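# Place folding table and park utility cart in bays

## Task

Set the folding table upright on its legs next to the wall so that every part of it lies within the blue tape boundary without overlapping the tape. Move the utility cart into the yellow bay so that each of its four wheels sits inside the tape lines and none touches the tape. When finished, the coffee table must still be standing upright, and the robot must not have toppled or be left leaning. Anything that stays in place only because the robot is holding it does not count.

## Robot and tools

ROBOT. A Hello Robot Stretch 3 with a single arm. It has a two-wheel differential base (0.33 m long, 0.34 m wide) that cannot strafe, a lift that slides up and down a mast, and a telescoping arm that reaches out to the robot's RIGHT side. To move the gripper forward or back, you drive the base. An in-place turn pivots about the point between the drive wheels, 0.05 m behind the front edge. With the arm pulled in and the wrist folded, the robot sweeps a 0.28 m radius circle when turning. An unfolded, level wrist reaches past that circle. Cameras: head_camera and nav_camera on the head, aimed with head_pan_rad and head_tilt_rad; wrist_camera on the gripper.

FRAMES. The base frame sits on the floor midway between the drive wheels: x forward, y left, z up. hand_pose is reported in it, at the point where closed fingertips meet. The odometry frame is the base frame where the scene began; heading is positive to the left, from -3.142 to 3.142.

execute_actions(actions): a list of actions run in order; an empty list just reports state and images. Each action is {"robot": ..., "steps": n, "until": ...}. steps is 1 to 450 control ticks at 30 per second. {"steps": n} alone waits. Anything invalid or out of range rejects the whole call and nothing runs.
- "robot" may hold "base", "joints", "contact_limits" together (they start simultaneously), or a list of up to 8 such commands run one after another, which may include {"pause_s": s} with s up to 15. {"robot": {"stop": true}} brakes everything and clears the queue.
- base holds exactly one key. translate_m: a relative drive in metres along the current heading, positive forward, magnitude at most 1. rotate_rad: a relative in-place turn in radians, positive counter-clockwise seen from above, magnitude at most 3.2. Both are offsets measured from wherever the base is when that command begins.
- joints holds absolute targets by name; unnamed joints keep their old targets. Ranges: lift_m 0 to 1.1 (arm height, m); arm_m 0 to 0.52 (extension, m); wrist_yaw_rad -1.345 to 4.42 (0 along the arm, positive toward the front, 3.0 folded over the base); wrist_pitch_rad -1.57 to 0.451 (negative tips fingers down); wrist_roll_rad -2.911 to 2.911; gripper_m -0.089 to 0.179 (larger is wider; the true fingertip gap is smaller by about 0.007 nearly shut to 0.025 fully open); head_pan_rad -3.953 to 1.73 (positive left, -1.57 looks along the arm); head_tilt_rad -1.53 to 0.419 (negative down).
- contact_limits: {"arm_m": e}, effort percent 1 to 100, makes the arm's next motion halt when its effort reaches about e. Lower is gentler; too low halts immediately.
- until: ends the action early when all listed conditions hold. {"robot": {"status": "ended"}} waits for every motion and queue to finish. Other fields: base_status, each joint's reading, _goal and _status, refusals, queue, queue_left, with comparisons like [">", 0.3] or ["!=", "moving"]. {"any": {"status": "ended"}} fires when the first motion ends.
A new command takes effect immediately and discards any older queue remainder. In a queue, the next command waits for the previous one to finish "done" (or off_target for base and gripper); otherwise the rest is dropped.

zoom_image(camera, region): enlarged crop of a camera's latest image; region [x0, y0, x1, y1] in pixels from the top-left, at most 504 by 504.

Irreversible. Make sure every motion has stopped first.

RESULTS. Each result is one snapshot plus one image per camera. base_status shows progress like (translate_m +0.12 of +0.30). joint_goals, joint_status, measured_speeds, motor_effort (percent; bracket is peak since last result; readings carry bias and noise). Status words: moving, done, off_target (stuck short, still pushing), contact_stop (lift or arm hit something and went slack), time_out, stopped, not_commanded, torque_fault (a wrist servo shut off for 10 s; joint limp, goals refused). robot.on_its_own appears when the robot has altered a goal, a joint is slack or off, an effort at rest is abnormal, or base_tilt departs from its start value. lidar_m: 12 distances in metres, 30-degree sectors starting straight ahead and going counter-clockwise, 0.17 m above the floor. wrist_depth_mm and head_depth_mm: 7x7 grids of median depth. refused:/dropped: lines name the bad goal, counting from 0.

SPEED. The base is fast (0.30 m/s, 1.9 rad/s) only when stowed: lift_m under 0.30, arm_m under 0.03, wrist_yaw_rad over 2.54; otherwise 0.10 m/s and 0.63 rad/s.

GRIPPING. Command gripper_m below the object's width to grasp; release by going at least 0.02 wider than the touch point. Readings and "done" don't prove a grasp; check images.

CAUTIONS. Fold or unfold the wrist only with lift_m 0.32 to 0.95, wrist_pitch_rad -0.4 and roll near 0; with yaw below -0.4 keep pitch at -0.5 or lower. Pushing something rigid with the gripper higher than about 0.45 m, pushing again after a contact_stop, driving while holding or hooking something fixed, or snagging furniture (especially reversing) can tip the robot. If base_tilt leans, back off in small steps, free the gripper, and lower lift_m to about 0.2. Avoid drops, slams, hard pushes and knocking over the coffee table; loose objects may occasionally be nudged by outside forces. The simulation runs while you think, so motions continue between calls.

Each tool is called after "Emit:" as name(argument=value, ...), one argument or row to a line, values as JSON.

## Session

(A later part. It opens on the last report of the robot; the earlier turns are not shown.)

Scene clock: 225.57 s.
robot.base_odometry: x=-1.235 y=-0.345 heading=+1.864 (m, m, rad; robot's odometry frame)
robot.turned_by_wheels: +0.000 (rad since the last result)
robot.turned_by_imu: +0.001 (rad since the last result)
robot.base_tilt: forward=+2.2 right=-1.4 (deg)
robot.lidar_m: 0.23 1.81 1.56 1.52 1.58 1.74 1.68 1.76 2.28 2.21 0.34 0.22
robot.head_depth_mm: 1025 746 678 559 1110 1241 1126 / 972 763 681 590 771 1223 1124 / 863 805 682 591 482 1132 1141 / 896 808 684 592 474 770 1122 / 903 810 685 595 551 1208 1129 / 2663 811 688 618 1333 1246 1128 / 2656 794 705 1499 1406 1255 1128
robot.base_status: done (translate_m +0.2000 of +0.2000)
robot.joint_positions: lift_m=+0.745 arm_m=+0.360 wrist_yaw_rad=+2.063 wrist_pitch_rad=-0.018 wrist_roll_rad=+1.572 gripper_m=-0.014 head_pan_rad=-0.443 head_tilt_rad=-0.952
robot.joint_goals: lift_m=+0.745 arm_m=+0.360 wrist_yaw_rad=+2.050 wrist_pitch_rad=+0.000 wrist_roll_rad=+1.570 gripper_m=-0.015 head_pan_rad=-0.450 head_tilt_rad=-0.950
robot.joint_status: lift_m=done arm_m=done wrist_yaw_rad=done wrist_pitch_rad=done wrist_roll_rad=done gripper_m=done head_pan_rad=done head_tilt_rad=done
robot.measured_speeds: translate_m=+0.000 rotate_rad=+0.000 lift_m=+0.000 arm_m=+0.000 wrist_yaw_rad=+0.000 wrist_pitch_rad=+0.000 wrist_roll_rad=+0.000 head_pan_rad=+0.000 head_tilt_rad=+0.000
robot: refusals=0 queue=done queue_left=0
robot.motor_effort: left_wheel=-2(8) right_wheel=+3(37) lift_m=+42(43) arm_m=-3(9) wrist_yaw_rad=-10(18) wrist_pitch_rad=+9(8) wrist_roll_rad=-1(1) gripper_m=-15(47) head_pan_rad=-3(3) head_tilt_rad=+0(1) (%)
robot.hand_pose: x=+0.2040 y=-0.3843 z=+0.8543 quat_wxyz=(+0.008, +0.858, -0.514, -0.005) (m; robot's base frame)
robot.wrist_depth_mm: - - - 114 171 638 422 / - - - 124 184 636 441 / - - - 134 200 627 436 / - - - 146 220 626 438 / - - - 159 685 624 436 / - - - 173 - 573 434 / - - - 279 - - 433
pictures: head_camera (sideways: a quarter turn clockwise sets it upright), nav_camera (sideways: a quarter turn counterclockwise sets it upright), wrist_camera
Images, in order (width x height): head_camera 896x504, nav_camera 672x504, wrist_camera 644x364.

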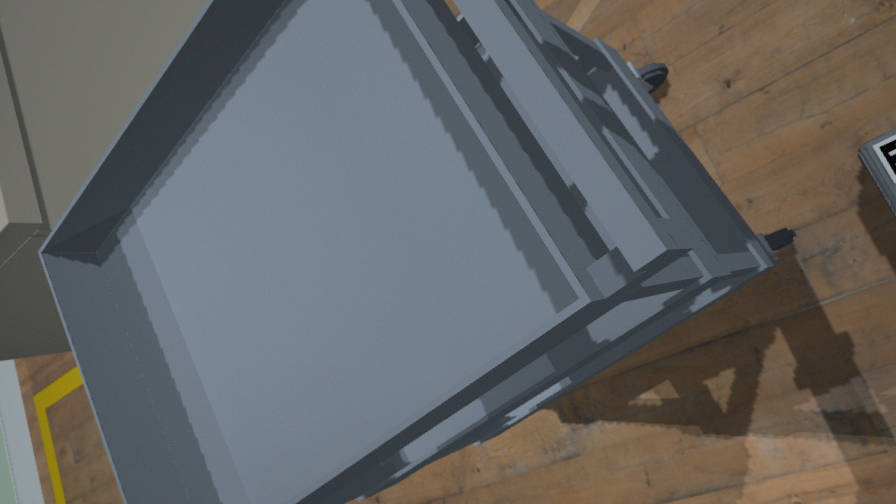

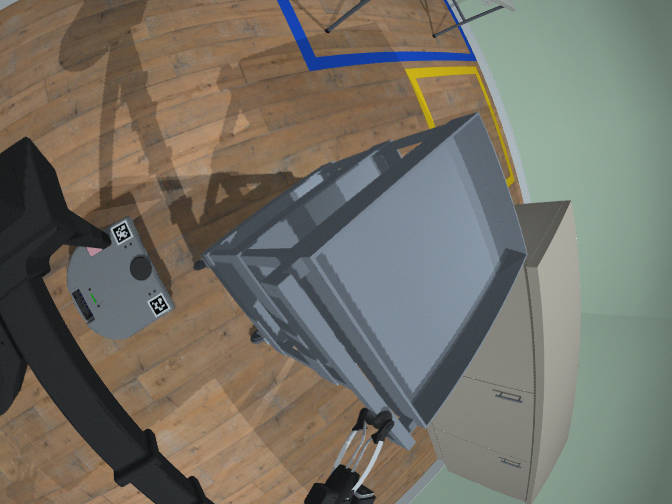

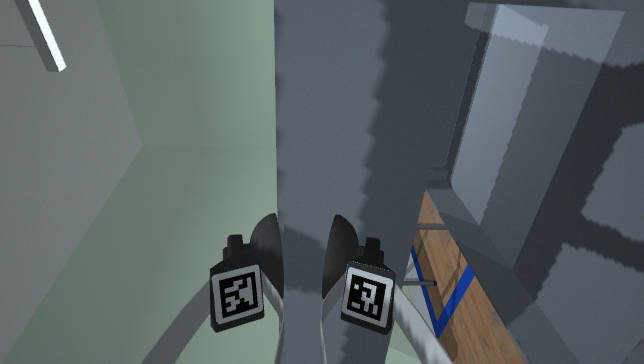

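Emit:
execute_actions(
  actions=[
    {"robot":[{"joints":{"arm_m":0.51,"head_tilt_rad":-0.8,"head_pan_rad":-0.3}},{"base":{"translate_m":0.17},"joints":{"arm_m":0.43}}],"steps":450,"until":{"robot":{"status":"ended"}}},
  ],
)

Scene clock: 231.23 s.
robot.base_odometry: x=-1.284 y=-0.182 heading=+1.864 (m, m, rad; robot's odometry frame)
robot.turned_by_wheels: +0.000 (rad since the last result)
robot.turned_by_imu: +0.001 (rad since the last result)
robot.base_tilt: forward=+2.1 right=-1.3 (deg)
robot.lidar_m: 0.31 1.34 1.56 1.51 1.58 1.91 1.85 1.94 2.30 2.23 0.28 0.21
robot.head_depth_mm: 1102 831 781 672 571 503 1117 / 1106 869 824 674 571 496 754 / 1132 974 826 676 572 494 696 / 2776 1263 826 678 574 810 1055 / 2694 2846 829 681 897 1160 1164 / 2640 2805 814 707 1182 1317 1167 / 2553 2722 791 1714 1529 1319 1166
robot.base_status: done (translate_m +0.1700 of +0.1700)
robot.joint_positions: lift_m=+0.745 arm_m=+0.430 wrist_yaw_rad=+2.064 wrist_pitch_rad=-0.017 wrist_roll_rad=+1.572 gripper_m=-0.015 head_pan_rad=-0.307 head_tilt_rad=-0.803
robot.joint_goals: lift_m=+0.745 arm_m=+0.430 wrist_yaw_rad=+2.050 wrist_pitch_rad=+0.000 wrist_roll_rad=+1.570 gripper_m=-0.015 head_pan_rad=-0.300 head_tilt_rad=-0.800
robot.joint_status: lift_m=done arm_m=done wrist_yaw_rad=done wrist_pitch_rad=done wrist_roll_rad=done gripper_m=done head_pan_rad=done head_tilt_rad=done
robot.measured_speeds: translate_m=+0.000 rotate_rad=+0.000 lift_m=+0.000 arm_m=+0.000 wrist_yaw_rad=+0.000 wrist_pitch_rad=+0.000 wrist_roll_rad=+0.000 head_pan_rad=+0.000 head_tilt_rad=+0.000
robot: refusals=0 queue=done queue_left=0
robot.motor_effort: left_wheel=-2(11) right_wheel=+4(38) lift_m=+43(43) arm_m=-3(9) wrist_yaw_rad=-11(19) wrist_pitch_rad=+8(8) wrist_roll_rad=+0(1) gripper_m=-11(15) head_pan_rad=+3(16) head_tilt_rad=+1(13) (%)
robot.hand_pose: x=+0.2040 y=-0.4542 z=+0.8546 quat_wxyz=(+0.008, +0.858, -0.513, -0.005) (m; robot's base frame)
robot.wrist_depth_mm: - - - 145 203 210 214 / - - - 153 214 634 444 / - - - 163 226 632 439 / - - - 172 241 628 439 / - - - 211 799 619 438 / - - - - - 608 433 / - - - 242 - 552 436
pictures: head_camera (sideways: a quarter turn clockwise sets it upright), nav_camera (sideways: a quarter turn counterclockwise sets it upright), wrist_camera
Images, in order (width x height): head_camera 896x504, nav_camera 672x504, wrist_camera 644x364.

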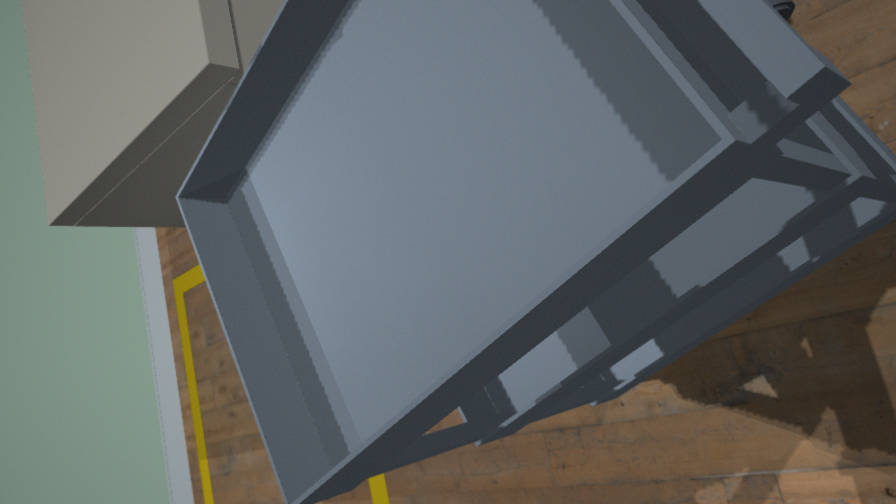

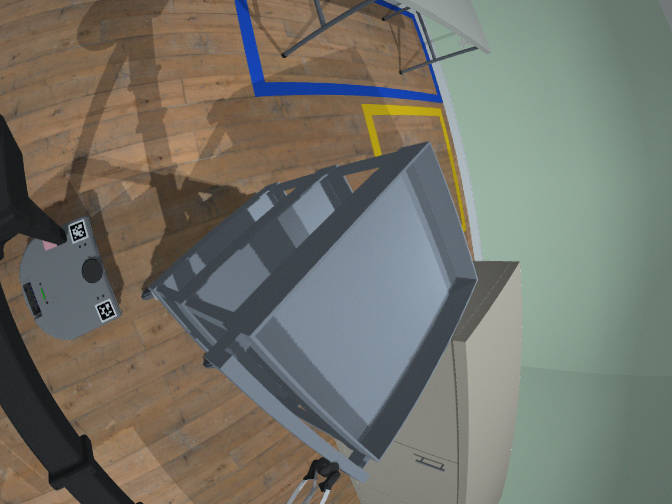

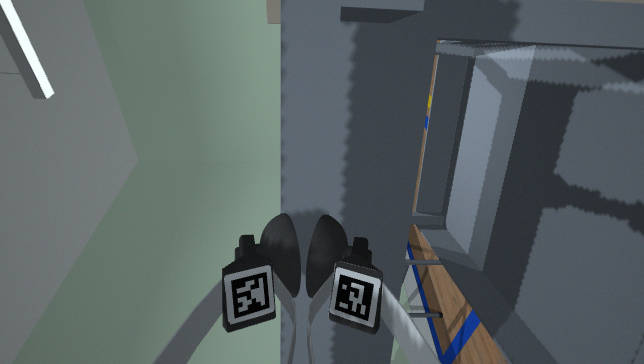

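Emit:
execute_actions(
  actions=[
    {"robot":[{"joints":{"gripper_m":0.1}},{"base":{"translate_m":0.03}},{"joints":{"gripper_m":-0.015}},{"joints":{"arm_m":0.3}},{"base":{"translate_m":0.2},"joints":{"arm_m":0.25}}],"steps":450,"until":{"robot":{"status":"ended"}}},
  ],
)

Scene clock: 240.93 s.
robot.base_odometry: x=-1.350 y=+0.038 heading=+1.864 (m, m, rad; robot's odometry frame)
robot.turned_by_wheels: +0.000 (rad since the last result)
robot.turned_by_imu: +0.003 (rad since the last result)
robot.base_tilt: forward=+2.2 right=-1.4 (deg)
robot.lidar_m: 0.20 0.20 1.56 1.51 1.57 2.15 2.08 2.17 2.28 1.70 0.34 0.22
robot.head_depth_mm: 2490 796 759 648 570 751 1135 / 2553 903 770 675 572 457 1075 / 2580 1108 799 677 572 465 958 / 2550 2732 826 678 575 497 656 / 2487 2716 829 680 575 498 384 / 2403 2638 833 682 574 500 398 / 2358 2607 816 682 576 520 1147
robot.base_status: done (translate_m +0.2000 of +0.2000)
robot.joint_positions: lift_m=+0.745 arm_m=+0.250 wrist_yaw_rad=+2.066 wrist_pitch_rad=-0.020 wrist_roll_rad=+1.572 gripper_m=-0.014 head_pan_rad=-0.307 head_tilt_rad=-0.803
robot.joint_goals: lift_m=+0.745 arm_m=+0.250 wrist_yaw_rad=+2.050 wrist_pitch_rad=+0.000 wrist_roll_rad=+1.570 gripper_m=-0.015 head_pan_rad=-0.300 head_tilt_rad=-0.800
robot.joint_status: lift_m=done arm_m=done wrist_yaw_rad=done wrist_pitch_rad=done wrist_roll_rad=done gripper_m=done head_pan_rad=done head_tilt_rad=done
robot.measured_speeds: translate_m=+0.000 rotate_rad=+0.000 lift_m=+0.000 arm_m=+0.000 wrist_yaw_rad=+0.000 wrist_pitch_rad=+0.000 wrist_roll_rad=+0.000 head_pan_rad=+0.000 head_tilt_rad=+0.000
robot: refusals=0 queue=done queue_left=0
robot.motor_effort: left_wheel=-2(9) right_wheel=+5(25) lift_m=+43(43) arm_m=-4(12) wrist_yaw_rad=-12(17) wrist_pitch_rad=+9(9) wrist_roll_rad=+0(0) gripper_m=-15(92) head_pan_rad=+3(2) head_tilt_rad=+1(1) (%)
robot.hand_pose: x=+0.2037 y=-0.2738 z=+0.8540 quat_wxyz=(+0.009, +0.859, -0.512, -0.005) (m; robot's base frame)
robot.wrist_depth_mm: - - - 100 101 163 166 / - - - 107 168 627 444 / - - - 116 180 634 435 / - - - 127 199 624 437 / - - - 138 219 622 434 / - - - 150 - 588 434 / - - - 176 - 542 431
pictures: head_camera (sideways: a quarter turn clockwise sets it upright), nav_camera (sideways: a quarter turn counterclockwise sets it upright), wrist_camera
Images, in order (width x height): head_camera 896x504, nav_camera 672x504, wrist_camera 644x364.

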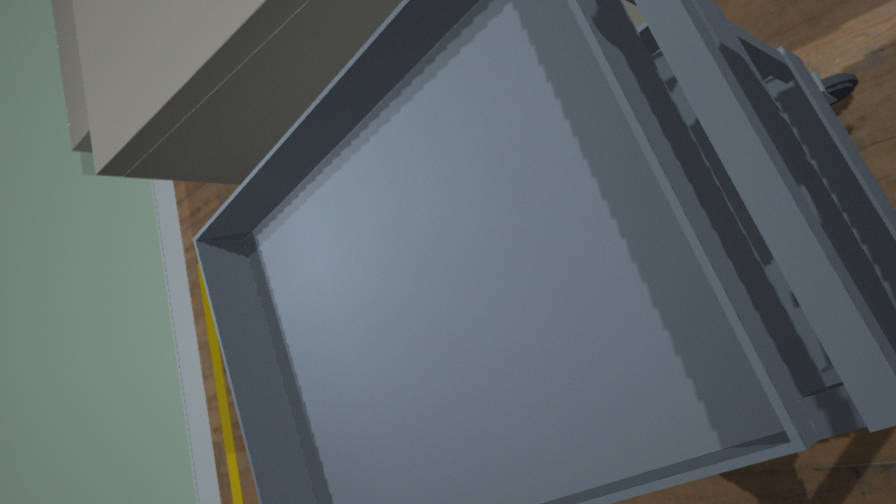

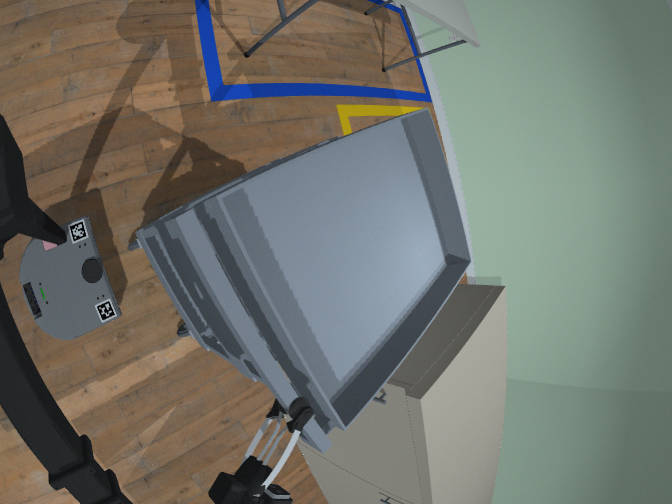

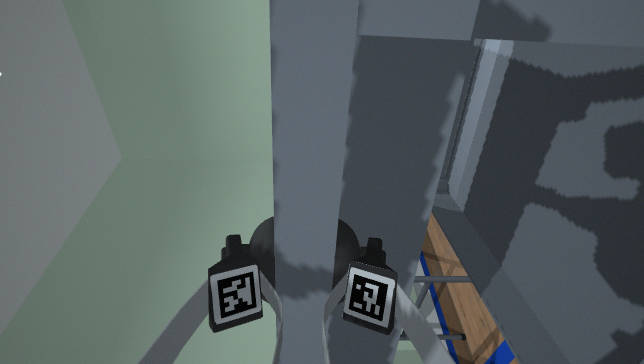

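Emit:
execute_actions(
  actions=[
    {"robot":[{"base":{"translate_m":0.15},"joints":{"arm_m":0.19,"head_pan_rad":0,"head_tilt_rad":-0.95}},{"base":{"translate_m":0.15},"joints":{"arm_m":0.13}}],"steps":450,"until":{"robot":{"status":"ended"}}},
  ],
)

Scene clock: 247.17 s.
robot.base_odometry: x=-1.437 y=+0.326 heading=+1.864 (m, m, rad; robot's odometry frame)
robot.turned_by_wheels: +0.000 (rad since the last result)
robot.turned_by_imu: +0.002 (rad since the last result)
robot.base_tilt: forward=+2.2 right=-1.4 (deg)
robot.lidar_m: 0.21 0.21 0.25 1.51 1.57 2.19 2.38 2.48 2.32 0.61 0.47 0.23
robot.head_depth_mm: 2282 2178 651 595 513 1184 1126 / 2281 780 690 597 533 782 1122 / 2176 823 691 598 526 718 1112 / 2238 823 695 599 526 500 1115 / 2236 805 694 599 527 468 1089 / 2301 806 701 600 528 433 1117 / 2292 793 698 601 529 423 1137
robot.base_status: done (translate_m +0.1500 of +0.1500)
robot.joint_positions: lift_m=+0.745 arm_m=+0.130 wrist_yaw_rad=+2.066 wrist_pitch_rad=-0.020 wrist_roll_rad=+1.572 gripper_m=-0.014 head_pan_rad=-0.007 head_tilt_rad=-0.938
robot.joint_goals: lift_m=+0.745 arm_m=+0.130 wrist_yaw_rad=+2.050 wrist_pitch_rad=+0.000 wrist_roll_rad=+1.570 gripper_m=-0.015 head_pan_rad=+0.000 head_tilt_rad=-0.950
robot.joint_status: lift_m=done arm_m=done wrist_yaw_rad=done wrist_pitch_rad=done wrist_roll_rad=done gripper_m=done head_pan_rad=done head_tilt_rad=done
robot.measured_speeds: translate_m=+0.000 rotate_rad=+0.000 lift_m=+0.000 arm_m=+0.000 wrist_yaw_rad=+0.000 wrist_pitch_rad=+0.000 wrist_roll_rad=+0.000 head_pan_rad=+0.000 head_tilt_rad=+0.000
robot: refusals=0 queue=done queue_left=0
robot.motor_effort: left_wheel=-1(3) right_wheel=+3(25) lift_m=+43(43) arm_m=-4(10) wrist_yaw_rad=-12(13) wrist_pitch_rad=+9(9) wrist_roll_rad=-1(1) gripper_m=-16(16) head_pan_rad=+3(20) head_tilt_rad=-5(15) (%)
robot.hand_pose: x=+0.2036 y=-0.1537 z=+0.8538 quat_wxyz=(+0.009, +0.859, -0.512, -0.005) (m; robot's base frame)
robot.wrist_depth_mm: - - - 103 105 167 169 / - - - 111 171 633 436 / - - - 120 184 629 437 / - - - 129 198 618 435 / - - - 139 218 621 435 / - - - 150 - 587 430 / - - - 171 - 551 432
pictures: head_camera (sideways: a quarter turn clockwise sets it upright), nav_camera (sideways: a quarter turn counterclockwise sets it upright), wrist_camera
Images, in order (width x height): head_camera 896x504, nav_camera 672x504, wrist_camera 644x364.

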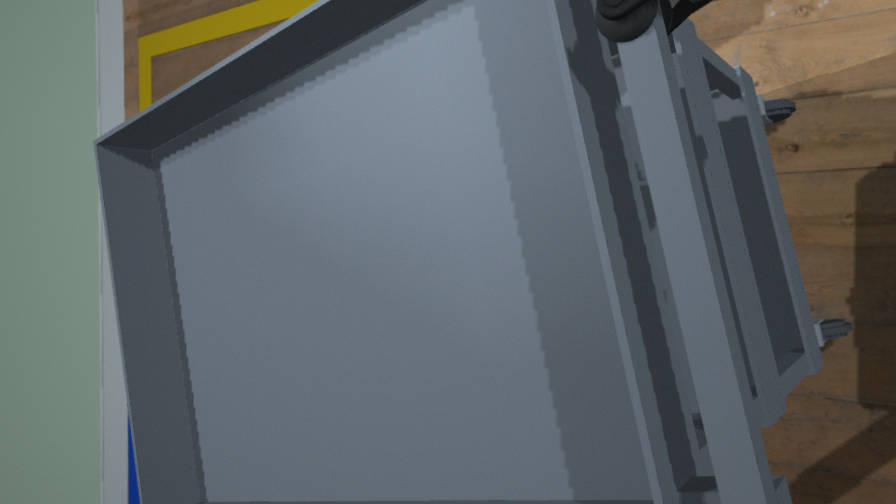

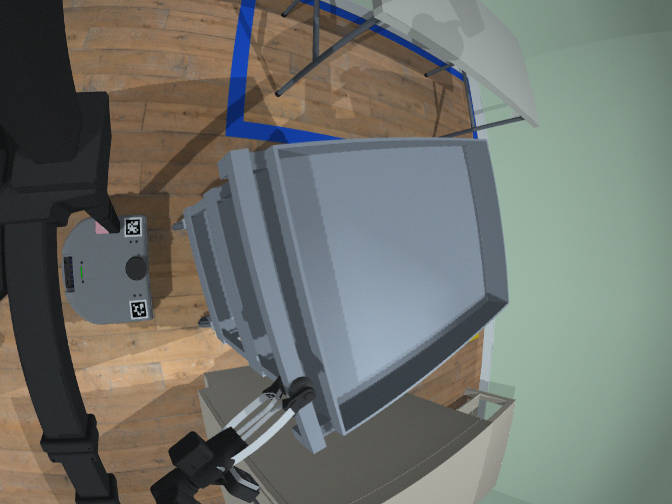

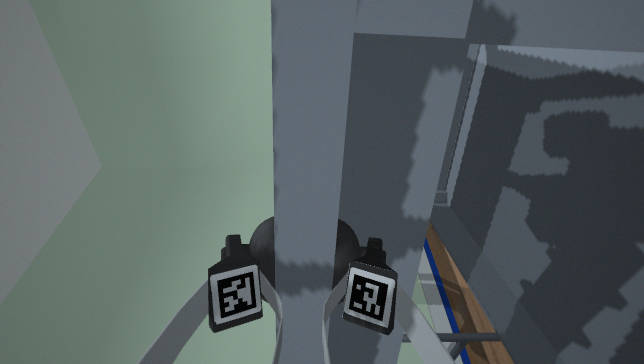

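Emit:
execute_actions(
  actions=[
    {"robot":[{"joints":{"arm_m":0.0}},{"joints":{"wrist_yaw_rad":2.3}},{"base":{"translate_m":0.25}}],"steps":450,"until":{"robot":{"status":"ended"}}},
  ],
)

Scene clock: 253.93 s.
robot.base_odometry: x=-1.509 y=+0.565 heading=+1.864 (m, m, rad; robot's odometry frame)
robot.turned_by_wheels: +0.000 (rad since the last result)
robot.turned_by_imu: +0.003 (rad since the last result)
robot.base_tilt: forward=+2.2 right=-1.3 (deg)
robot.lidar_m: 0.21 0.21 0.28 1.50 1.57 2.18 2.63 2.75 2.32 0.44 0.46 0.22
robot.head_depth_mm: 2011 2178 1838 1582 1394 1248 1139 / 2040 2171 1836 1597 1351 1207 1138 / 2029 2194 710 576 524 511 1126 / 1977 808 695 600 527 415 1111 / 1978 805 696 601 527 705 1100 / 2033 805 698 602 529 472 1104 / 2041 810 698 602 530 458 1071
robot.base_status: done (translate_m +0.2500 of +0.2500)
robot.joint_positions: lift_m=+0.745 arm_m=+0.000 wrist_yaw_rad=+2.357 wrist_pitch_rad=-0.019 wrist_roll_rad=+1.573 gripper_m=-0.014 head_pan_rad=-0.007 head_tilt_rad=-0.938
robot.joint_goals: lift_m=+0.745 arm_m=+0.000 wrist_yaw_rad=+2.340 wrist_pitch_rad=+0.000 wrist_roll_rad=+1.570 gripper_m=-0.015 head_pan_rad=+0.000 head_tilt_rad=-0.950
robot.joint_status: lift_m=done arm_m=done wrist_yaw_rad=done wrist_pitch_rad=done wrist_roll_rad=done gripper_m=done head_pan_rad=done head_tilt_rad=done
robot.measured_speeds: translate_m=+0.000 rotate_rad=+0.000 lift_m=+0.000 arm_m=+0.000 wrist_yaw_rad=+0.000 wrist_pitch_rad=+0.000 wrist_roll_rad=+0.000 head_pan_rad=+0.000 head_tilt_rad=+0.000
robot: refusals=0 queue=done queue_left=0
robot.on_its_own: wrist_yaw_rad is held at +2.340, not at your +2.300, by its stall guard, which is not easing now; wrist_yaw_rad is at rest, and its effort (-14) is outside its rest range (-12 to +12)
robot.motor_effort: left_wheel=+0(6) right_wheel=+1(12) lift_m=+43(43) arm_m=-1(8) wrist_yaw_rad=-14(45) wrist_pitch_rad=+9(9) wrist_roll_rad=-1(0) gripper_m=-16(16) head_pan_rad=+3(2) head_tilt_rad=-5(5) (%)
robot.hand_pose: x=+0.1592 y=+0.0360 z=+0.8541 quat_wxyz=(+0.009, +0.924, -0.382, -0.004) (m; robot's base frame)
robot.wrist_depth_mm: - - - 71 72 72 443 / - - - 81 151 564 438 / - - - 93 175 634 440 / - - - 111 215 600 434 / - - - 136 - 559 434 / - - - 175 - 518 401 / - - - 416 - - 880
pictures: head_camera (sideways: a quarter turn clockwise sets it upright), nav_camera (sideways: a quarter turn counterclockwise sets it upright), wrist_camera
Images, in order (width x height): head_camera 896x504, nav_camera 672x504, wrist_camera 644x364.

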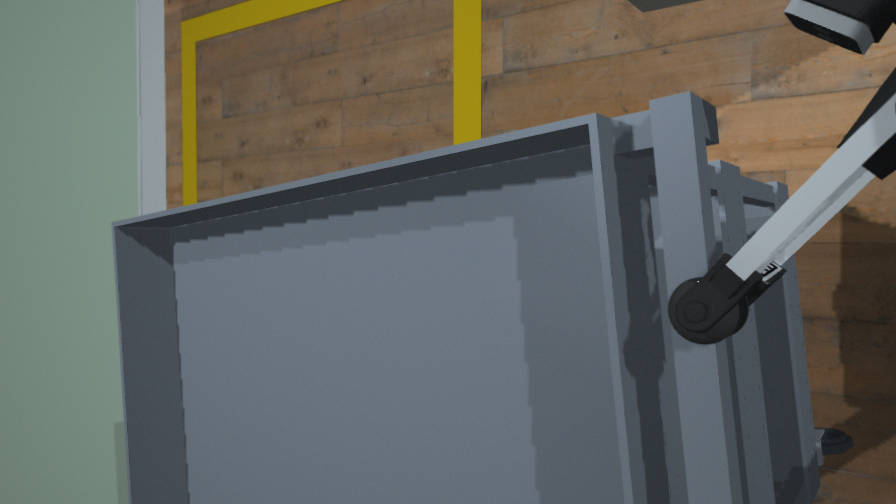

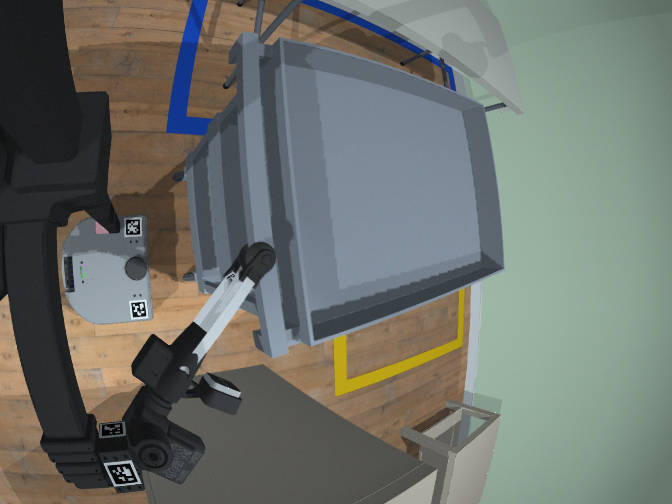

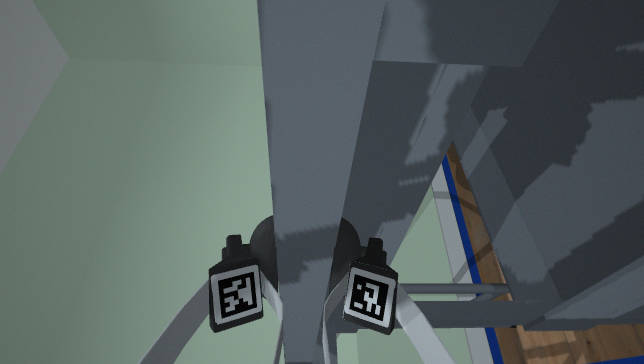

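Emit:
execute_actions(
  actions=[
    {"robot":[{"joints":{"gripper_m":0.11}},{"base":{"translate_m":-0.12}},{"base":{"rotate_rad":-0.98},"joints":{"wrist_yaw_rad":2.05}},{"base":{"translate_m":-0.45}},{"base":{"rotate_rad":0.98},"joints":{"arm_m":0.15,"head_pan_rad":-0.4,"head_tilt_rad":-1.15}},{"base":{"translate_m":0.27}}],"steps":450,"until":{"robot":{"status":"ended"}}},
    {"steps":300,"until":{"robot":{"status":"ended"}}},
  ],
)

Scene clock: 274.23 s.
robot.base_odometry: x=-1.838 y=+0.360 heading=+1.864 (m, m, rad; robot's odometry frame)
robot.turned_by_wheels: +0.000 (rad since the last result)
robot.turned_by_imu: +0.003 (rad since the last result)
robot.base_tilt: forward=+2.2 right=-1.3 (deg)
robot.lidar_m: 0.28 0.57 0.98 1.13 1.18 1.63 2.52 2.63 2.71 0.81 0.43 0.30
robot.head_depth_mm: 666 630 572 1368 1292 1200 1115 / 702 631 515 1130 1297 1199 1135 / 706 633 522 893 1267 1214 - / 706 635 575 816 1184 1214 - / 711 636 576 490 1271 1209 1123 / 712 638 585 1383 1304 1211 1126 / 713 647 1530 1423 1314 1208 1132
robot.base_status: done (translate_m +0.2700 of +0.2700)
robot.joint_positions: lift_m=+0.745 arm_m=+0.150 wrist_yaw_rad=+2.052 wrist_pitch_rad=-0.019 wrist_roll_rad=+1.573 gripper_m=+0.110 head_pan_rad=-0.393 head_tilt_rad=-1.136
robot.joint_goals: lift_m=+0.745 arm_m=+0.150 wrist_yaw_rad=+2.050 wrist_pitch_rad=+0.000 wrist_roll_rad=+1.570 gripper_m=+0.110 head_pan_rad=-0.400 head_tilt_rad=-1.150
robot.joint_status: lift_m=done arm_m=done wrist_yaw_rad=done wrist_pitch_rad=done wrist_roll_rad=done gripper_m=done head_pan_rad=done head_tilt_rad=done
robot.measured_speeds: translate_m=+0.000 rotate_rad=+0.000 lift_m=+0.000 arm_m=+0.000 wrist_yaw_rad=+0.000 wrist_pitch_rad=+0.000 wrist_roll_rad=+0.000 head_pan_rad=+0.000 head_tilt_rad=+0.000
robot: refusals=0 queue=done queue_left=0
robot.motor_effort: left_wheel=-2(5) right_wheel=+2(6) lift_m=+43(43) arm_m=+5(6) wrist_yaw_rad=-1(13) wrist_pitch_rad=+9(9) wrist_roll_rad=+0(1) gripper_m=+0(78) head_pan_rad=-3(24) head_tilt_rad=-6(19) (%)
robot.hand_pose: x=+0.2054 y=-0.1763 z=+0.8541 quat_wxyz=(+0.008, +0.855, -0.518, -0.006) (m; robot's base frame)
robot.wrist_depth_mm: - - - 140 196 631 437 / - - - 153 215 625 437 / - - - 169 240 606 440 / - - - 186 - 577 437 / - - - 207 - - 413 / - - - 298 327 339 346 / - - - 273 - - 931
pictures: head_camera (sideways: a quarter turn clockwise sets it upright), nav_camera (sideways: a quarter turn counterclockwise sets it upright), wrist_camera
Images, in order (width x height): head_camera 896x504, nav_camera 672x504, wrist_camera 644x364.

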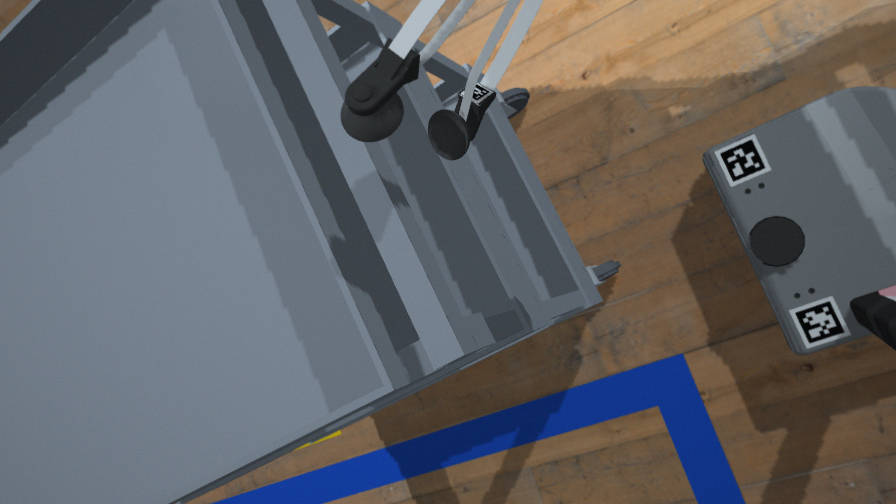

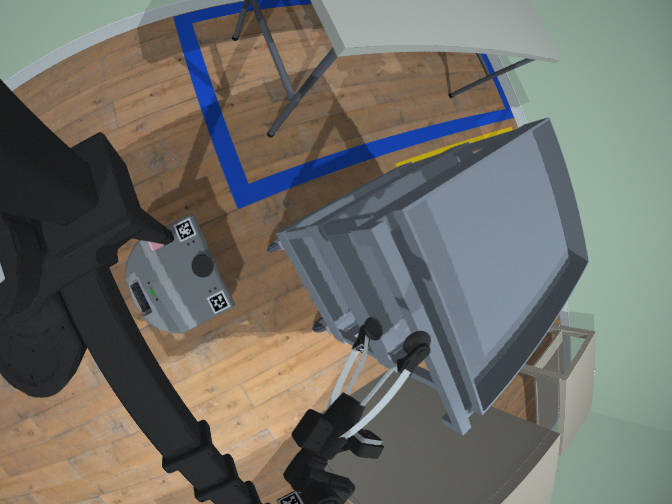

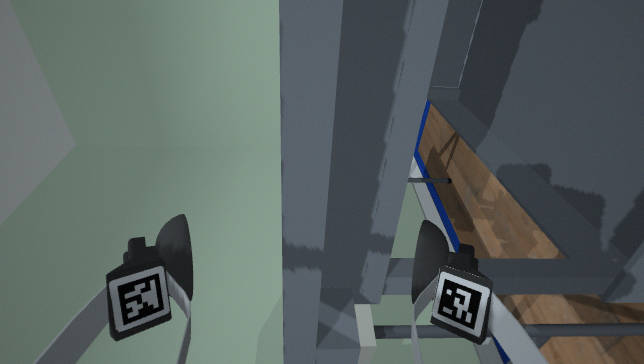

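Emit:
execute_actions(
  actions=[
    {"robot":[{"base":{"translate_m":0.04}},{"joints":{"gripper_m":-0.015,"head_tilt_rad":-0.95,"head_pan_rad":-0.2}},{"joints":{"arm_m":0.0}},{"base":{"translate_m":0.15}}],"steps":450,"until":{"robot":{"status":"ended"}}},
  ],
)

Scene clock: 282.97 s.
robot.base_odometry: x=-1.893 y=+0.542 heading=+1.864 (m, m, rad; robot's odometry frame)
robot.turned_by_wheels: +0.000 (rad since the last result)
robot.turned_by_imu: +0.003 (rad since the last result)
robot.base_tilt: forward=+2.2 right=-1.4 (deg)
robot.lidar_m: 0.26 0.28 0.44 1.12 1.17 1.63 2.71 2.83 2.71 0.81 0.32 0.26
robot.head_depth_mm: 2072 756 678 588 468 972 1152 / 1948 802 681 590 468 1079 - / 1917 806 682 592 498 818 1128 / 1887 805 684 594 490 1081 1128 / 1865 810 687 593 464 954 1126 / 1856 811 688 595 476 1192 1130 / 1858 2049 686 568 470 1215 1126
robot.base_status: done (translate_m +0.1500 of +0.1500)
robot.joint_positions: lift_m=+0.745 arm_m=+0.000 wrist_yaw_rad=+2.062 wrist_pitch_rad=-0.020 wrist_roll_rad=+1.573 gripper_m=-0.014 head_pan_rad=-0.207 head_tilt_rad=-0.951
robot.joint_goals: lift_m=+0.745 arm_m=+0.000 wrist_yaw_rad=+2.050 wrist_pitch_rad=+0.000 wrist_roll_rad=+1.570 gripper_m=-0.015 head_pan_rad=-0.200 head_tilt_rad=-0.950
robot.joint_status: lift_m=done arm_m=done wrist_yaw_rad=done wrist_pitch_rad=done wrist_roll_rad=done gripper_m=done head_pan_rad=done head_tilt_rad=done
robot.measured_speeds: translate_m=+0.000 rotate_rad=+0.000 lift_m=+0.000 arm_m=+0.000 wrist_yaw_rad=+0.000 wrist_pitch_rad=+0.000 wrist_roll_rad=+0.000 head_pan_rad=+0.000 head_tilt_rad=+0.000
robot: refusals=0 queue=done queue_left=0
robot.motor_effort: left_wheel=-1(4) right_wheel=+2(12) lift_m=+43(43) arm_m=-3(10) wrist_yaw_rad=-10(25) wrist_pitch_rad=+9(9) wrist_roll_rad=-1(0) gripper_m=-15(90) head_pan_rad=+3(19) head_tilt_rad=+1(13) (%)
robot.hand_pose: x=+0.2041 y=-0.0245 z=+0.8539 quat_wxyz=(+0.008, +0.858, -0.514, -0.006) (m; robot's base frame)
robot.wrist_depth_mm: - - - 81 140 537 439 / - - - 90 157 566 438 / - - - 103 179 - 439 / - - - 122 214 - 419 / - - - 141 316 - 385 / - - - 172 315 326 330 / - - - 258 - - 944
pictures: head_camera (sideways: a quarter turn clockwise sets it upright), nav_camera (sideways: a quarter turn counterclockwise sets it upright), wrist_camera
Images, in order (width x height): head_camera 896x504, nav_camera 672x504, wrist_camera 644x364.

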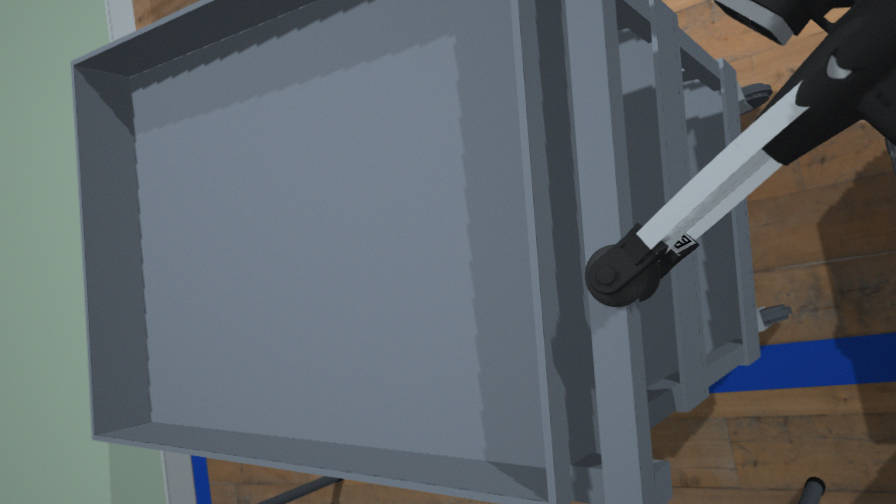

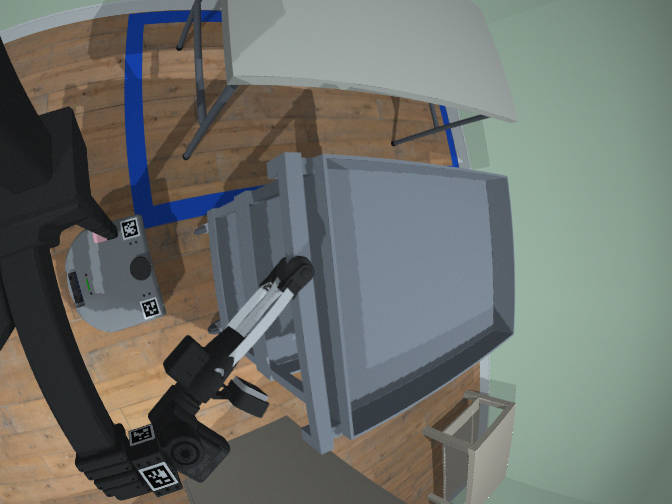

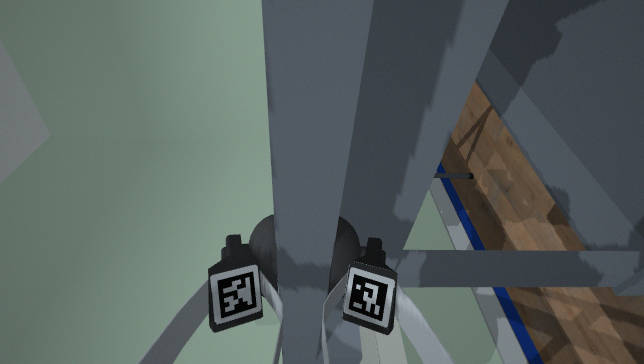

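Emit:
execute_actions(
  actions=[
    {"robot":[{"base":{"translate_m":0.25}},{"base":{"rotate_rad":-0.2}},{"base":{"translate_m":0.15}}],"steps":450,"until":{"robot":{"status":"ended"}}},
  ],
)

Scene clock: 290.60 s.
robot.base_odometry: x=-1.979 y=+0.931 heading=+1.664 (m, m, rad; robot's odometry frame)
robot.turned_by_wheels: -0.200 (rad since the last result)
robot.turned_by_imu: -0.200 (rad since the last result)
robot.base_tilt: forward=+2.2 right=-1.4 (deg)
robot.lidar_m: 0.24 0.24 1.27 1.14 1.15 1.40 2.72 3.11 0.88 0.79 1.71 0.27
robot.head_depth_mm: 1927 2143 1765 563 1335 1258 - / 1837 2085 653 590 769 1207 - / 1772 767 682 590 516 1108 1112 / 1597 809 684 592 488 1085 1128 / 1525 811 686 593 495 781 1110 / 1501 812 687 594 525 641 1118 / 1466 811 689 597 526 419 1133
robot.base_status: done (translate_m +0.1500 of +0.1500)
robot.joint_positions: lift_m=+0.745 arm_m=+0.000 wrist_yaw_rad=+2.098 wrist_pitch_rad=-0.020 wrist_roll_rad=+1.573 gripper_m=-0.014 head_pan_rad=-0.207 head_tilt_rad=-0.951
robot.joint_goals: lift_m=+0.745 arm_m=+0.000 wrist_yaw_rad=+2.093 wrist_pitch_rad=+0.000 wrist_roll_rad=+1.570 gripper_m=-0.015 head_pan_rad=-0.200 head_tilt_rad=-0.950
robot.joint_status: lift_m=done arm_m=done wrist_yaw_rad=done wrist_pitch_rad=done wrist_roll_rad=done gripper_m=done head_pan_rad=done head_tilt_rad=done
robot.measured_speeds: translate_m=+0.000 rotate_rad=+0.000 lift_m=+0.000 arm_m=+0.000 wrist_yaw_rad=+0.000 wrist_pitch_rad=+0.000 wrist_roll_rad=+0.000 head_pan_rad=+0.000 head_tilt_rad=+0.000
robot: refusals=0 queue=done queue_left=0
robot.on_its_own: wrist_yaw_rad is held at +2.093, not at your +2.050, by its stall guard, which is not easing now
robot.motor_effort: left_wheel=+1(7) right_wheel=-1(11) lift_m=+43(43) arm_m=-1(3) wrist_yaw_rad=-4(23) wrist_pitch_rad=+9(9) wrist_roll_rad=-1(1) gripper_m=-15(16) head_pan_rad=+3(3) head_tilt_rad=+0(0) (%)
robot.hand_pose: x=+0.1996 y=-0.0163 z=+0.8540 quat_wxyz=(+0.008, +0.867, -0.498, -0.006) (m; robot's base frame)
robot.wrist_depth_mm: - - - 109 165 594 442 / - - - 117 176 633 437 / - - - 127 191 634 437 / - - - 137 210 571 438 / - - - 148 235 - 418 / - - - 162 - - 381 / - - - 187 288 298 301
pictures: head_camera (sideways: a quarter turn clockwise sets it upright), nav_camera (sideways: a quarter turn counterclockwise sets it upright), wrist_camera
Images, in order (width x height): head_camera 896x504, nav_camera 672x504, wrist_camera 644x364.

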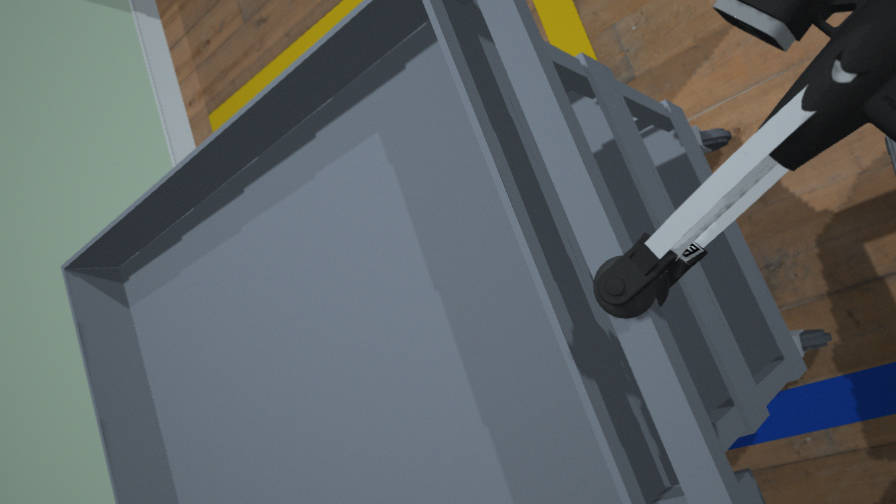

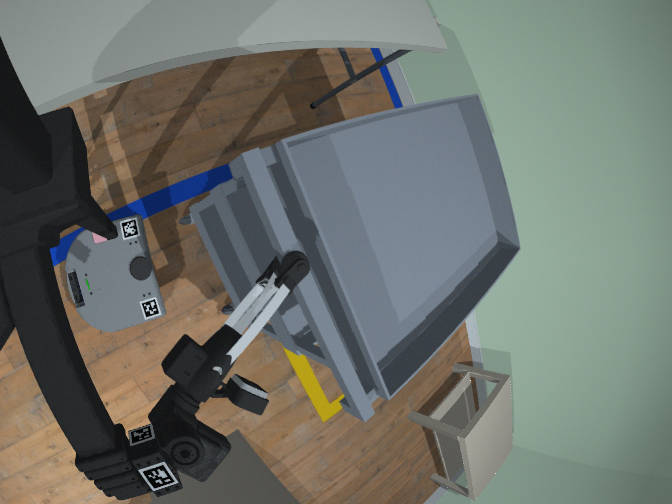

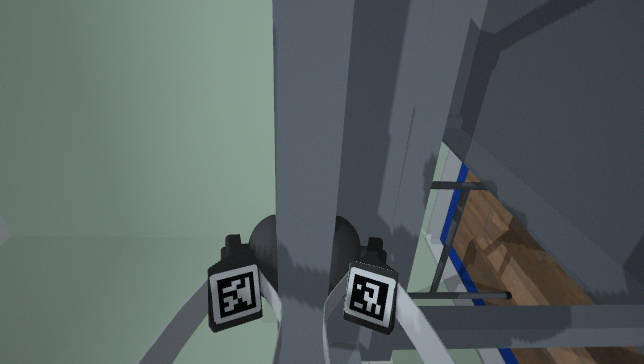

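Emit:
execute_actions(
  actions=[
    {"robot":[{"base":{"rotate_rad":0.35}},{"base":{"translate_m":0.25}}],"steps":450,"until":{"robot":{"status":"ended"}}},
  ],
)

Scene clock: 296.37 s.
robot.base_odometry: x=-2.087 y=+1.157 heading=+2.014 (m, m, rad; robot's odometry frame)
robot.turned_by_wheels: +0.350 (rad since the last result)
robot.turned_by_imu: +0.358 (rad since the last result)
robot.base_tilt: forward=+2.2 right=-1.4 (deg)
robot.lidar_m: 0.24 0.28 1.11 0.92 0.51 1.93 3.34 1.02 0.87 1.64 0.27 0.24
robot.head_depth_mm: 1279 800 680 589 494 710 - / 1276 805 680 590 506 780 - / 1274 804 682 591 494 770 1110 / 1263 811 684 592 477 1029 1123 / 1256 809 685 593 499 1001 1124 / 1310 793 659 595 496 1192 1129 / 1303 1497 1710 563 475 1250 1132
robot.base_status: done (translate_m +0.2500 of +0.2500)
robot.joint_positions: lift_m=+0.745 arm_m=+0.000 wrist_yaw_rad=+2.159 wrist_pitch_rad=-0.020 wrist_roll_rad=+1.573 gripper_m=-0.014 head_pan_rad=-0.207 head_tilt_rad=-0.951
robot.joint_goals: lift_m=+0.745 arm_m=+0.000 wrist_yaw_rad=+2.139 wrist_pitch_rad=+0.000 wrist_roll_rad=+1.570 gripper_m=-0.015 head_pan_rad=-0.200 head_tilt_rad=-0.950
robot.joint_status: lift_m=done arm_m=done wrist_yaw_rad=done wrist_pitch_rad=done wrist_roll_rad=done gripper_m=done head_pan_rad=done head_tilt_rad=done
robot.measured_speeds: translate_m=+0.000 rotate_rad=+0.000 lift_m=+0.000 arm_m=+0.000 wrist_yaw_rad=+0.000 wrist_pitch_rad=+0.000 wrist_roll_rad=+0.000 head_pan_rad=+0.000 head_tilt_rad=+0.000
robot: refusals=0 queue=done queue_left=0
robot.on_its_own: wrist_yaw_rad is held at +2.139, not at your +2.050, by its stall guard, which is not easing now; wrist_yaw_rad is at rest, and its effort (-16) is outside its rest range (-12 to +12)
robot.motor_effort: left_wheel=+0(7) right_wheel=+1(10) lift_m=+43(43) arm_m=-1(1) wrist_yaw_rad=-16(31) wrist_pitch_rad=+9(9) wrist_roll_rad=+0(1) gripper_m=-15(16) head_pan_rad=+3(2) head_tilt_rad=+0(0) (%)
robot.hand_pose: x=+0.1914 y=-0.0032 z=+0.8540 quat_wxyz=(+0.009, +0.882, -0.472, -0.006) (m; robot's base frame)
robot.wrist_depth_mm: - - - 52 114 125 443 / - - - 61 138 460 439 / - - - 75 173 - 409 / - - - 95 235 - 388 / - - - 131 323 326 331 / - - - 211 - - 969 / - - - - 476 - 966
pictures: head_camera (sideways: a quarter turn clockwise sets it upright), nav_camera (sideways: a quarter turn counterclockwise sets it upright), wrist_camera
Images, in order (width x height): head_camera 896x504, nav_camera 672x504, wrist_camera 644x364.

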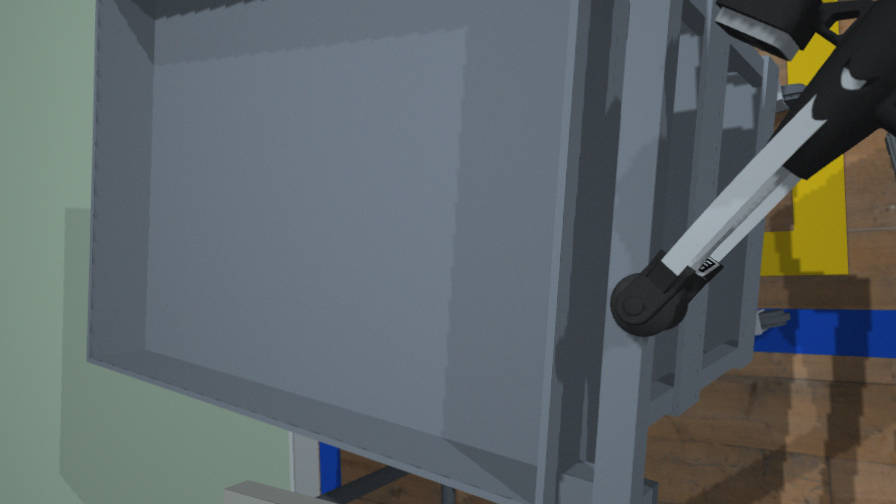

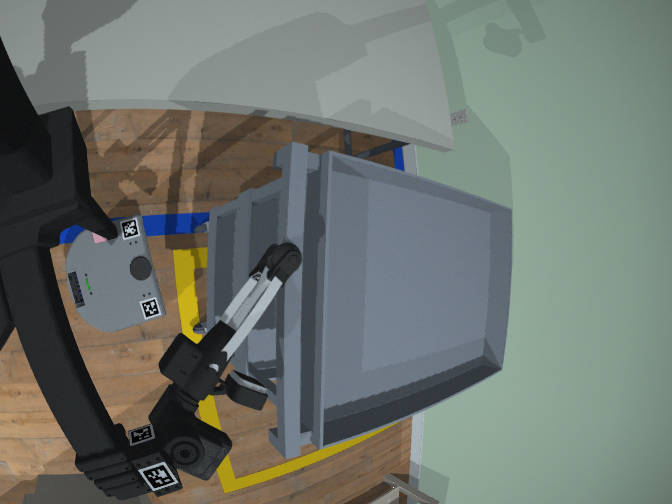

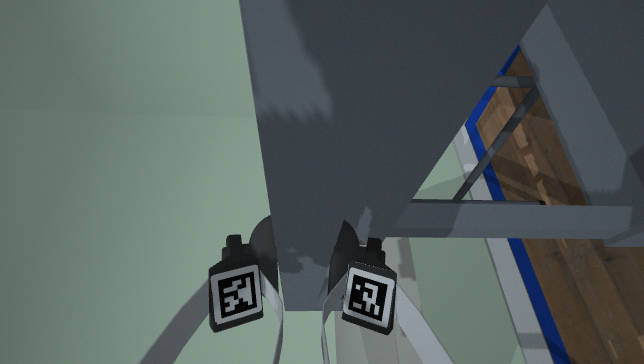

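Emit:
execute_actions(
  actions=[
    {"robot":[{"base":{"translate_m":0.1}},{"base":{"translate_m":0.15},"joints":{"arm_m":0.05}}],"steps":450,"until":{"robot":{"status":"ended"}}},
  ],
)

Scene clock: 301.57 s.
robot.base_odometry: x=-2.194 y=+1.382 heading=+2.014 (m, m, rad; robot's odometry frame)
robot.turned_by_wheels: +0.000 (rad since the last result)
robot.turned_by_imu: +0.002 (rad since the last result)
robot.base_tilt: forward=+2.2 right=-1.4 (deg)
robot.lidar_m: 0.25 0.29 0.92 1.06 1.17 0.69 3.58 1.07 1.00 1.60 0.29 0.25
robot.head_depth_mm: 1044 803 678 588 478 803 - / 1036 803 679 589 484 722 1116 / 1033 806 680 591 489 1063 1123 / 1030 808 684 592 521 1065 1127 / 1030 789 685 594 474 929 1124 / 1067 1224 686 572 464 1230 1131 / 1067 1258 1522 1535 962 1252 1129
robot.base_status: done (translate_m +0.1500 of +0.1500)
robot.joint_positions: lift_m=+0.745 arm_m=+0.050 wrist_yaw_rad=+2.186 wrist_pitch_rad=-0.020 wrist_roll_rad=+1.573 gripper_m=-0.014 head_pan_rad=-0.207 head_tilt_rad=-0.951
robot.joint_goals: lift_m=+0.745 arm_m=+0.050 wrist_yaw_rad=+2.180 wrist_pitch_rad=+0.000 wrist_roll_rad=+1.570 gripper_m=-0.015 head_pan_rad=-0.200 head_tilt_rad=-0.950
robot.joint_status: lift_m=done arm_m=done wrist_yaw_rad=done wrist_pitch_rad=done wrist_roll_rad=done gripper_m=done head_pan_rad=done head_tilt_rad=done
robot.measured_speeds: translate_m=+0.000 rotate_rad=+0.000 lift_m=+0.000 arm_m=+0.000 wrist_yaw_rad=+0.000 wrist_pitch_rad=+0.000 wrist_roll_rad=+0.000 head_pan_rad=+0.000 head_tilt_rad=+0.000
robot: refusals=0 queue=done queue_left=0
robot.on_its_own: wrist_yaw_rad is held at +2.180, not at your +2.050, by its stall guard, which is not easing now
robot.motor_effort: left_wheel=-2(7) right_wheel=+3(9) lift_m=+43(43) arm_m=+4(8) wrist_yaw_rad=-5(44) wrist_pitch_rad=+9(9) wrist_roll_rad=-1(1) gripper_m=-15(15) head_pan_rad=+2(3) head_tilt_rad=+0(0) (%)
robot.hand_pose: x=+0.1874 y=-0.0471 z=+0.8540 quat_wxyz=(+0.009, +0.888, -0.460, -0.006) (m; robot's base frame)
robot.wrist_depth_mm: - - - 54 119 126 443 / - - - 63 143 465 443 / - - - 77 174 - 411 / - - - 98 233 - 388 / - - - 133 319 324 332 / - - - 208 - - 971 / - - - - 478 - 957
pictures: head_camera (sideways: a quarter turn clockwise sets it upright), nav_camera (sideways: a quarter turn counterclockwise sets it upright), wrist_camera
Images, in order (width x height): head_camera 896x504, nav_camera 672x504, wrist_camera 644x364.

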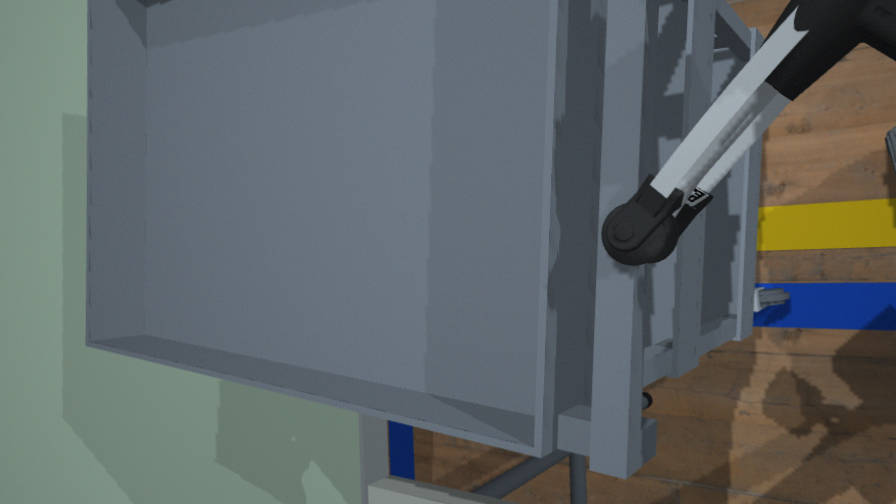

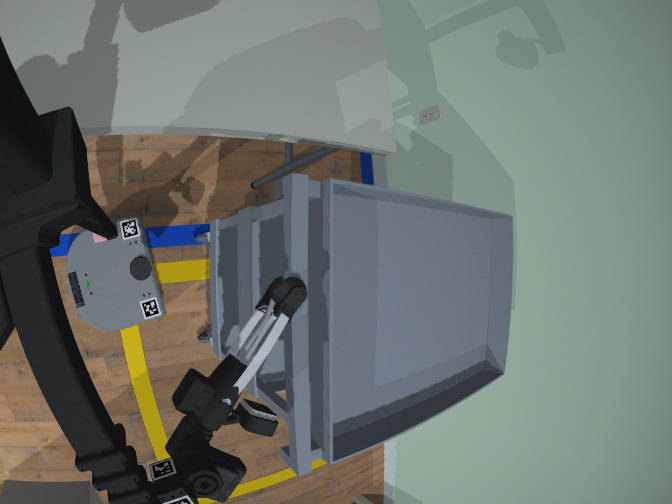

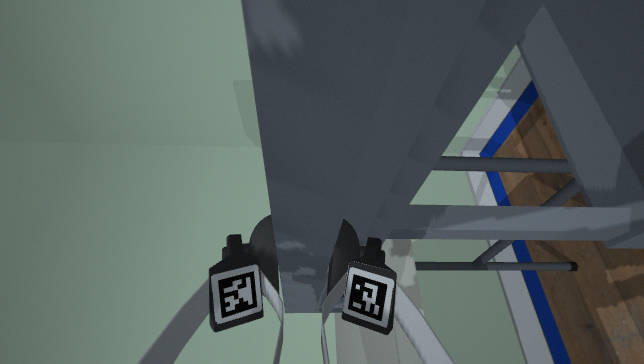

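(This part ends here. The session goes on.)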